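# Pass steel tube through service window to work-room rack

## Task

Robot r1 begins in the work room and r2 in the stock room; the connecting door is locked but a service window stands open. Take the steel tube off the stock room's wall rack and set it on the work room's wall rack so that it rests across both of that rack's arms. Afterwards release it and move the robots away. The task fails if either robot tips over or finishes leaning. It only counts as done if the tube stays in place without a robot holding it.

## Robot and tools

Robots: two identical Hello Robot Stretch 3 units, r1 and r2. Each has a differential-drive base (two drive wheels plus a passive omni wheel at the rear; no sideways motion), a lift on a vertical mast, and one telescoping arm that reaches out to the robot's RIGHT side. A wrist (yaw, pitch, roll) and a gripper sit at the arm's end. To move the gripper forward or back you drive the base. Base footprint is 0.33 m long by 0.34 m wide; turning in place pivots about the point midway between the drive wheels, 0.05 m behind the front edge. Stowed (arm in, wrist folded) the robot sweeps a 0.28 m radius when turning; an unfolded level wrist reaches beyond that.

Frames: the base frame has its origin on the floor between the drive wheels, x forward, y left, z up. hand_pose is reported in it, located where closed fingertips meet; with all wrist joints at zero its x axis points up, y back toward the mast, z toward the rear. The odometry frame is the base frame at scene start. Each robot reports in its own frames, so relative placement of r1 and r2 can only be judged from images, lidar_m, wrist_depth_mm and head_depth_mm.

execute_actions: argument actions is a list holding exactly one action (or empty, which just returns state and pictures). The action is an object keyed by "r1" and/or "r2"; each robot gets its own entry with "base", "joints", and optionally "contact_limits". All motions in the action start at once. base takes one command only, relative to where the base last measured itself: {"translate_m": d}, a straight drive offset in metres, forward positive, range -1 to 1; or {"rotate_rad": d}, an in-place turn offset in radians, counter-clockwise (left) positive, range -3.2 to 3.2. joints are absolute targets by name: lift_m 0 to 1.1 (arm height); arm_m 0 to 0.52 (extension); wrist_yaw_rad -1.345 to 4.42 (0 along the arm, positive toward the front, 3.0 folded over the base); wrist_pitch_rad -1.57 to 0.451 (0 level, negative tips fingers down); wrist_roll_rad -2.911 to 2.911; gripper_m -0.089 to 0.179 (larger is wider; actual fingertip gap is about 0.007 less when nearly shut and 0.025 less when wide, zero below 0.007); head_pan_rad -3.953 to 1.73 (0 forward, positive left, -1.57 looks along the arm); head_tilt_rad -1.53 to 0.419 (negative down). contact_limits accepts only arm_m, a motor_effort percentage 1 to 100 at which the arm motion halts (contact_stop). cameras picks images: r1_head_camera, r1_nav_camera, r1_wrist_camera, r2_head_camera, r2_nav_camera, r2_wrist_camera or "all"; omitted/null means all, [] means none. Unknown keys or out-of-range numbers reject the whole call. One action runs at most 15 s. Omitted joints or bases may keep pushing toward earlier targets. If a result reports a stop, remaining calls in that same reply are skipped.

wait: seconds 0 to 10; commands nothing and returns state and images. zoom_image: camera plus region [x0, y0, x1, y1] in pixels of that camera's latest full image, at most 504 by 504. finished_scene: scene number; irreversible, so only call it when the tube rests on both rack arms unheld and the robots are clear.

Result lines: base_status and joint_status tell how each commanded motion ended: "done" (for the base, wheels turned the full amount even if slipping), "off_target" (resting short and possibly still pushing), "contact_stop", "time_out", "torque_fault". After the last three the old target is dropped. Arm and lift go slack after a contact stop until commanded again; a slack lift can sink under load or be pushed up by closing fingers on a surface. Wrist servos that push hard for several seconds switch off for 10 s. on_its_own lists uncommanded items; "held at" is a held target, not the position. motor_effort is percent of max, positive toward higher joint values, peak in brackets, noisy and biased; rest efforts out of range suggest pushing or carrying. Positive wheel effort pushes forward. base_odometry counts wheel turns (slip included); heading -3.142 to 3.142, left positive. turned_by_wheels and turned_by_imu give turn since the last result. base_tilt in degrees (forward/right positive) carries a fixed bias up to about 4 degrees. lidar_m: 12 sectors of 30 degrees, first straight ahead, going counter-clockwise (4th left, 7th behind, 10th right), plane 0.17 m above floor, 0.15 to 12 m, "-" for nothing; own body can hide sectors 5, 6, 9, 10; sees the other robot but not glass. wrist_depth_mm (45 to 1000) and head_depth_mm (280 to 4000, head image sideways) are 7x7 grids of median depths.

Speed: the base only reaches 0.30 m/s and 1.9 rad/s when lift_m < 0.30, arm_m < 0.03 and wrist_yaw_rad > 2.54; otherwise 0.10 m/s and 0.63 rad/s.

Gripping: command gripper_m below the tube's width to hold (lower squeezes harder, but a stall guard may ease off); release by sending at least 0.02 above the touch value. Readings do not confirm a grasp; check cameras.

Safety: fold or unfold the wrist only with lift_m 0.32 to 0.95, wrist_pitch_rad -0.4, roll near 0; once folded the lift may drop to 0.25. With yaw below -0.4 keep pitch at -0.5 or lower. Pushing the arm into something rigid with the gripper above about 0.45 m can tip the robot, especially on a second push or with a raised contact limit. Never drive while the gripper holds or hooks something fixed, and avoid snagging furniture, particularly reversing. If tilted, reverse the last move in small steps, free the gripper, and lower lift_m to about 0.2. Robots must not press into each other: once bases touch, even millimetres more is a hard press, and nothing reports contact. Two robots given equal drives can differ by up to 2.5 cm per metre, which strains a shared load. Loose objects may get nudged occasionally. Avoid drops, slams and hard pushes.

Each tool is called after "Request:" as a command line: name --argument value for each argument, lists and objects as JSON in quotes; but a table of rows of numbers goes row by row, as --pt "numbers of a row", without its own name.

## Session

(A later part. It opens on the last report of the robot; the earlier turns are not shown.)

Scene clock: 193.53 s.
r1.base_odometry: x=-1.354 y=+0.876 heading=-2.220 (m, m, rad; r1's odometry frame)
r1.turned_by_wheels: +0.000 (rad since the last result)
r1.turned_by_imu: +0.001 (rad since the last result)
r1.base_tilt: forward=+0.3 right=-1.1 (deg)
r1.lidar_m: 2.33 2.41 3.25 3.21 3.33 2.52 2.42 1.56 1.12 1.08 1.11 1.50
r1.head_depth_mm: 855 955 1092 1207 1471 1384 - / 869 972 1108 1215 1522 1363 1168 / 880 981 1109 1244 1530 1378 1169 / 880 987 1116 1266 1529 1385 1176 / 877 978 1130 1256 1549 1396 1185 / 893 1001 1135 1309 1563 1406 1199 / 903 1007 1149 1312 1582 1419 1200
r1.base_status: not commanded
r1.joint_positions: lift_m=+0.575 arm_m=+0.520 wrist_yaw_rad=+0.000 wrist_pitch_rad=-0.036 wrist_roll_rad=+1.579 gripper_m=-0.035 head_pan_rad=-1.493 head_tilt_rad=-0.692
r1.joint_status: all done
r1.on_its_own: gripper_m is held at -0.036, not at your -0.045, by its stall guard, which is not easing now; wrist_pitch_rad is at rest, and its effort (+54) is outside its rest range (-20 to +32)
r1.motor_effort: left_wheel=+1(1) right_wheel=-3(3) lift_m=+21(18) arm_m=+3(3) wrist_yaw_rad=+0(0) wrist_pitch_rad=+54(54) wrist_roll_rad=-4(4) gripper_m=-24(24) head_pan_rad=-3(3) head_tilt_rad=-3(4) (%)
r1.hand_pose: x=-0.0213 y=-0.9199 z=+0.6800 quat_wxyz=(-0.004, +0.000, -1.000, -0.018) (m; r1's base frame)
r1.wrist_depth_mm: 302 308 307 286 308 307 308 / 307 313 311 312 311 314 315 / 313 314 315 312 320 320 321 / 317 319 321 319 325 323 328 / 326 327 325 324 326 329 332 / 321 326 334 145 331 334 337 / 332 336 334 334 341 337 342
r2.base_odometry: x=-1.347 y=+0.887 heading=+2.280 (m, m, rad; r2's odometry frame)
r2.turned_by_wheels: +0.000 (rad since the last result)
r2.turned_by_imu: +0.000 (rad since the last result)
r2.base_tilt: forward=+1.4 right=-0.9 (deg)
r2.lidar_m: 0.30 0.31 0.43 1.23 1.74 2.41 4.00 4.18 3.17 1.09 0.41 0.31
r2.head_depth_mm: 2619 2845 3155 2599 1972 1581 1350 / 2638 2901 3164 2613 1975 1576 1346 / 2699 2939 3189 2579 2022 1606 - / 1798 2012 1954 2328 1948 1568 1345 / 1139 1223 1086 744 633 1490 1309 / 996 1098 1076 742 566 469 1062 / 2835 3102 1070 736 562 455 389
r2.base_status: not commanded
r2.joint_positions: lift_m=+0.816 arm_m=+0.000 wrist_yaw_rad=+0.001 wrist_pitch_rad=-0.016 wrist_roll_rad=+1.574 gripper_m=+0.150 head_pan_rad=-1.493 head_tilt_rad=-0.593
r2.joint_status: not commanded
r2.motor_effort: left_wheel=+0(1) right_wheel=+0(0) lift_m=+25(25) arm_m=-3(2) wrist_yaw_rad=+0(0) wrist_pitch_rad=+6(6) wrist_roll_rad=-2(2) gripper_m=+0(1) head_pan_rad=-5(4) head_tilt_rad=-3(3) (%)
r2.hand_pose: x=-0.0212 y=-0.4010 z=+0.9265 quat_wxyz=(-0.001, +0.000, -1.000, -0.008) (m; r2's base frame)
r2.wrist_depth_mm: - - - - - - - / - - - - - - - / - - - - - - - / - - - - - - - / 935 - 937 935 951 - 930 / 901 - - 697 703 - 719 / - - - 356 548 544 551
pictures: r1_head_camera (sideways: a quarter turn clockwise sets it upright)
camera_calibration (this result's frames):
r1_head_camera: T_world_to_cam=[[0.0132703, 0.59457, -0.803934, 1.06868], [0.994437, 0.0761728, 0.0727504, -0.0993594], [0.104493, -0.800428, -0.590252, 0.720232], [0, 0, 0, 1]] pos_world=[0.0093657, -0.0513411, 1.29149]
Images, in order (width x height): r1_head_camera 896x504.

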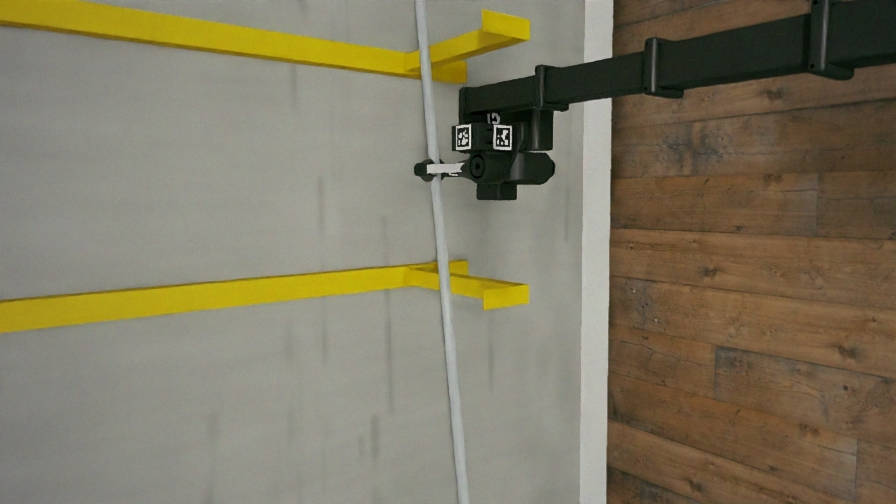

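Request:
execute_actions --actions '[{"r1":{"joints":{"lift_m":0.54}}}]' --cameras '["r1_head_camera"]'

Scene clock: 194.77 s.
r1.base_odometry: x=-1.354 y=+0.876 heading=-2.220 (m, m, rad; r1's odometry frame)
r1.turned_by_wheels: +0.000 (rad since the last result)
r1.turned_by_imu: +0.000 (rad since the last result)
r1.base_tilt: forward=+0.3 right=-1.3 (deg)
r1.lidar_m: 2.33 2.41 3.25 3.22 3.30 2.52 2.42 1.55 1.12 1.07 1.11 1.50
r1.head_depth_mm: 856 950 1093 1176 1485 1351 - / 871 974 1107 1245 1518 1355 1167 / 878 981 1113 1237 1531 1378 1180 / 884 990 1110 1272 1537 1395 1187 / 878 983 1132 1257 1562 1407 1185 / 898 1000 1142 1320 1571 1409 1194 / 902 1011 1147 1302 1591 1414 1202
r1.base_status: not commanded
r1.joint_positions: lift_m=+0.540 arm_m=+0.520 wrist_yaw_rad=+0.000 wrist_pitch_rad=-0.002 wrist_roll_rad=+1.569 gripper_m=-0.035 head_pan_rad=-1.493 head_tilt_rad=-0.692
r1.joint_status: all done
r1.on_its_own: gripper_m is held at -0.036, not at your -0.045, by its stall guard, which is not easing now; wrist_pitch_rad is at rest, and its effort (+37) is outside its rest range (-20 to +32)
r1.motor_effort: left_wheel=+2(2) right_wheel=-2(2) lift_m=+20(22) arm_m=+3(3) wrist_yaw_rad=+0(1) wrist_pitch_rad=+37(54) wrist_roll_rad=+0(4) gripper_m=-22(24) head_pan_rad=-2(3) head_tilt_rad=-4(5) (%)
r1.hand_pose: x=-0.0212 y=-0.9209 z=+0.6538 quat_wxyz=(+0.001, +0.000, -1.000, -0.001) (m; r1's base frame)
r1.wrist_depth_mm: 312 310 304 290 303 301 300 / 316 312 314 308 307 304 302 / 317 322 320 316 312 314 314 / 326 322 323 319 321 319 318 / 329 327 330 151 322 322 319 / 337 336 331 146 327 328 326 / 344 342 339 335 336 332 329
r2.base_odometry: x=-1.347 y=+0.887 heading=+2.280 (m, m, rad; r2's odometry frame)
r2.turned_by_wheels: +0.000 (rad since the last result)
r2.turned_by_imu: +0.000 (rad since the last result)
r2.base_tilt: forward=+1.3 right=-1.0 (deg)
r2.lidar_m: 0.30 0.31 0.43 1.23 1.74 2.41 3.99 4.20 3.16 1.09 0.41 0.31
r2.head_depth_mm: 2624 2847 3145 2606 1980 1584 1348 / 2649 2884 3165 2584 1974 1577 1349 / 2709 2962 3165 2568 2009 1624 - / 1800 2028 1950 2344 1948 1561 1342 / 1140 1224 1080 745 631 1479 1307 / 1001 1093 1072 739 566 469 1069 / 2801 3114 1072 737 564 454 389
r2.base_status: not commanded
r2.joint_positions: lift_m=+0.816 arm_m=+0.000 wrist_yaw_rad=+0.001 wrist_pitch_rad=-0.016 wrist_roll_rad=+1.574 gripper_m=+0.150 head_pan_rad=-1.493 head_tilt_rad=-0.593
r2.joint_status: not commanded
r2.motor_effort: left_wheel=+0(1) right_wheel=+0(1) lift_m=+25(25) arm_m=-3(3) wrist_yaw_rad=-1(1) wrist_pitch_rad=+6(6) wrist_roll_rad=-2(2) gripper_m=+0(1) head_pan_rad=-4(4) head_tilt_rad=-4(3) (%)
r2.hand_pose: x=-0.0212 y=-0.4010 z=+0.9265 quat_wxyz=(-0.001, +0.000, -1.000, -0.008) (m; r2's base frame)
r2.wrist_depth_mm: - - - - - - - / - - - - - - - / - - - - - - - / - - - - - - - / 918 - 953 957 938 - 942 / 902 - - 697 696 - 705 / - - - 360 544 552 550
pictures: r1_head_camera (sideways: a quarter turn clockwise sets it upright)
camera_calibration (this result's frames):
r1_head_camera: T_world_to_cam=[[0.0132705, 0.59457, -0.803934, 1.06868], [0.994437, 0.0761725, 0.0727504, -0.0993594], [0.104493, -0.800428, -0.590252, 0.720232], [0, 0, 0, 1]] pos_world=[0.00936569, -0.0513411, 1.29149]
Images, in order (width x height): r1_head_camera 896x504.

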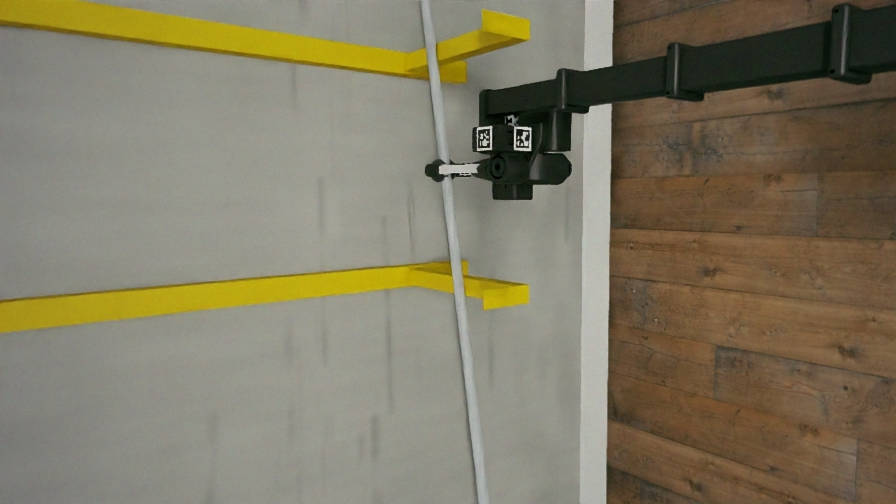

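Request:
execute_actions --actions '[{"r1":{"joints":{"gripper_m":0.1,"wrist_pitch_rad":0.02}}}]' --cameras '[]'

Request:
execute_actions --actions '[{"r1":{"joints":{"arm_m":0}}}]' --cameras '["r1_head_camera"]'

Request:
finished_scene --scene 1

Scene clock: 196.83 s.
r1.base_odometry: x=-1.354 y=+0.876 heading=-2.220 (m, m, rad; r1's odometry frame)
r1.turned_by_wheels: +0.000 (rad since the last result)
r1.turned_by_imu: +0.001 (rad since the last result)
r1.base_tilt: forward=+0.3 right=-1.3 (deg)
r1.lidar_m: 2.33 2.40 3.26 3.22 3.32 2.52 2.42 1.55 1.12 1.07 1.11 1.50
r1.head_depth_mm: 853 955 1086 1186 1487 1354 - / 872 974 1107 1238 1511 1348 1168 / 876 986 1114 1254 1537 1365 1172 / 880 988 1121 1238 1534 1384 1188 / 880 978 1136 1279 1554 1399 1190 / 896 1005 1140 1295 1566 1416 1198 / 901 1008 1151 1328 1575 1424 1196
r1.base_status: not commanded
r1.joint_positions: lift_m=+0.540 arm_m=+0.520 wrist_yaw_rad=+0.000 wrist_pitch_rad=-0.005 wrist_roll_rad=+1.569 gripper_m=+0.100 head_pan_rad=-1.493 head_tilt_rad=-0.692
r1.joint_status: all done
r1.motor_effort: left_wheel=+1(2) right_wheel=-2(3) lift_m=+20(20) arm_m=+2(3) wrist_yaw_rad=+0(1) wrist_pitch_rad=+12(36) wrist_roll_rad=+0(0) gripper_m=+1(82) head_pan_rad=-3(3) head_tilt_rad=-5(4) (%)
r1.hand_pose: x=-0.0213 y=-0.9209 z=+0.6531 quat_wxyz=(+0.001, +0.000, -1.000, -0.003) (m; r1's base frame)
r1.wrist_depth_mm: 307 310 307 305 305 299 299 / 315 317 312 310 315 306 307 / 323 319 317 317 317 311 313 / 329 322 325 318 320 321 316 / 331 328 328 328 323 322 319 / 335 332 328 328 330 330 329 / 345 340 340 331 334 336 333
r2.base_odometry: x=-1.347 y=+0.887 heading=+2.280 (m, m, rad; r2's odometry frame)
r2.turned_by_wheels: +0.000 (rad since the last result)
r2.turned_by_imu: +0.000 (rad since the last result)
r2.base_tilt: forward=+1.3 right=-0.9 (deg)
r2.lidar_m: 0.30 0.31 0.43 1.23 1.74 2.42 3.99 4.17 3.16 1.09 0.41 0.31
r2.head_depth_mm: 2613 2846 3154 2628 1970 1585 1355 / 2649 2889 3180 2583 1953 1587 1353 / 2648 2939 3238 2591 2027 1623 - / 1806 2029 1954 2349 1952 1576 1343 / 1140 1221 1085 745 632 1482 1304 / 1000 1097 1079 741 565 469 1062 / 2798 3092 1070 737 562 455 389
r2.base_status: not commanded
r2.joint_positions: lift_m=+0.816 arm_m=+0.000 wrist_yaw_rad=+0.001 wrist_pitch_rad=-0.016 wrist_roll_rad=+1.574 gripper_m=+0.150 head_pan_rad=-1.493 head_tilt_rad=-0.593
r2.joint_status: not commanded
r2.motor_effort: left_wheel=+0(1) right_wheel=+1(0) lift_m=+25(25) arm_m=-2(2) wrist_yaw_rad=-1(0) wrist_pitch_rad=+6(6) wrist_roll_rad=-1(2) gripper_m=+0(1) head_pan_rad=-4(4) head_tilt_rad=-2(4) (%)
r2.hand_pose: x=-0.0212 y=-0.4010 z=+0.9265 quat_wxyz=(-0.001, +0.000, -1.000, -0.008) (m; r2's base frame)
r2.wrist_depth_mm: - - - - - - - / - - - - - - - / - - - - - - - / - - - - - - - / 935 - 919 978 977 - 958 / 883 - - 688 696 - 710 / - - - 358 551 555 556
pictures: none
No camera images: the call's "cameras" was empty. Leave "cameras" out to get every camera's image.

Scene clock: 201.83 s.
r1.base_odometry: x=-1.354 y=+0.876 heading=-2.220 (m, m, rad; r1's odometry frame)
r1.turned_by_wheels: +0.000 (rad since the last result)
r1.turned_by_imu: +0.001 (rad since the last result)
r1.base_tilt: forward=+0.3 right=-1.2 (deg)
r1.lidar_m: 2.33 2.42 3.23 3.21 3.31 2.52 2.42 1.56 1.12 1.07 1.11 1.50
r1.head_depth_mm: 855 960 1082 1185 1485 1364 1168 / 874 977 1098 1272 1500 1364 1170 / 877 980 1109 1258 1517 1407 1172 / 881 990 1115 1243 1544 1383 1167 / 879 981 1135 1273 1560 1402 1187 / 895 999 1144 1290 1564 1413 1201 / 904 1015 1148 1330 1588 1423 1208
r1.base_status: not commanded
r1.joint_positions: lift_m=+0.540 arm_m=+0.001 wrist_yaw_rad=+0.000 wrist_pitch_rad=-0.004 wrist_roll_rad=+1.569 gripper_m=+0.100 head_pan_rad=-1.493 head_tilt_rad=-0.692
r1.joint_status: all done
r1.motor_effort: left_wheel=+2(2) right_wheel=-2(2) lift_m=+20(20) arm_m=-3(2) wrist_yaw_rad=-1(0) wrist_pitch_rad=+12(12) wrist_roll_rad=+0(0) gripper_m=+1(1) head_pan_rad=-2(2) head_tilt_rad=-5(4) (%)
r1.hand_pose: x=-0.0213 y=-0.4021 z=+0.6534 quat_wxyz=(+0.001, +0.000, -1.000, -0.002) (m; r1's base frame)
r1.wrist_depth_mm: 847 829 827 807 821 803 785 / 847 827 836 808 854 829 807 / 862 885 859 843 831 812 803 / 867 850 877 862 847 836 787 / 913 881 860 868 831 868 806 / 896 890 875 900 892 871 807 / 899 925 913 889 901 887 799
r2.base_odometry: x=-1.347 y=+0.887 heading=+2.280 (m, m, rad; r2's odometry frame)
r2.turned_by_wheels: +0.000 (rad since the last result)
r2.turned_by_imu: +0.000 (rad since the last result)
r2.base_tilt: forward=+1.4 right=-0.9 (deg)
r2.lidar_m: 0.30 0.31 0.43 1.24 1.74 2.41 4.01 4.16 3.17 1.09 0.41 0.31
r2.head_depth_mm: 2626 2874 3091 2601 1972 1580 1356 / 2634 2893 3173 2601 1967 1583 1349 / 2684 2923 3161 2602 2018 1623 - / 1791 2019 1951 2357 1963 1572 1343 / 1140 1220 1081 746 633 1477 1309 / 1000 1091 1075 742 566 470 1069 / 2811 3098 1072 737 563 454 389
r2.base_status: not commanded
r2.joint_positions: lift_m=+0.816 arm_m=+0.000 wrist_yaw_rad=+0.001 wrist_pitch_rad=-0.016 wrist_roll_rad=+1.574 gripper_m=+0.150 head_pan_rad=-1.493 head_tilt_rad=-0.593
r2.joint_status: not commanded
r2.motor_effort: left_wheel=+0(0) right_wheel=+0(0) lift_m=+25(25) arm_m=-2(2) wrist_yaw_rad=-1(0) wrist_pitch_rad=+6(6) wrist_roll_rad=-2(2) gripper_m=+0(1) head_pan_rad=-4(5) head_tilt_rad=-4(3) (%)
r2.hand_pose: x=-0.0212 y=-0.4010 z=+0.9265 quat_wxyz=(-0.001, +0.000, -1.000, -0.008) (m; r2's base frame)
r2.wrist_depth_mm: - - - - - - - / - - - - - - - / - - - - - - - / - - - - - - - / 932 - 955 927 969 - 965 / 870 - - 698 696 - 709 / - - - 359 549 555 548
pictures: r1_head_camera (sideways: a quarter turn clockwise sets it upright)
camera_calibration (this result's frames):
r1_head_camera: T_world_to_cam=[[0.0132703, 0.594571, -0.803933, 1.06868], [0.994437, 0.0761725, 0.0727504, -0.0993594], [0.104493, -0.800427, -0.590253, 0.720234], [0, 0, 0, 1]] pos_world=[0.00936569, -0.0513411, 1.29149]
Images, in order (width x height): r1_head_camera 896x504.

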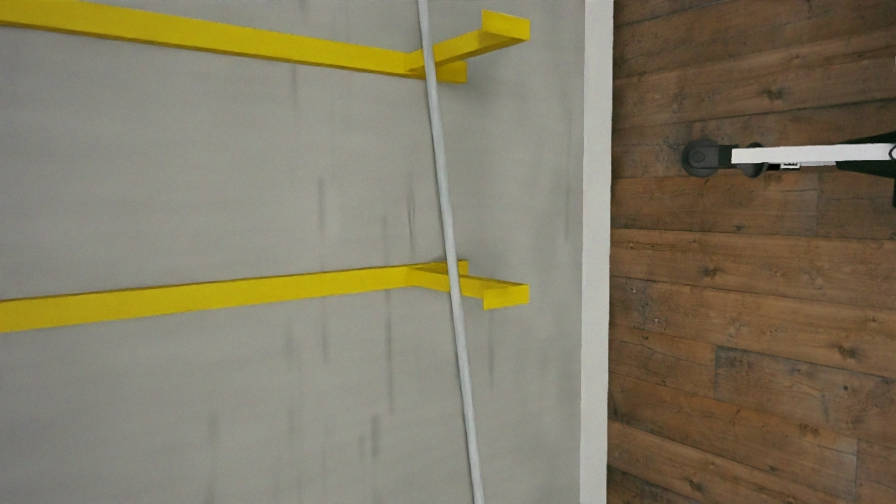

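The scene is finished: the task was done.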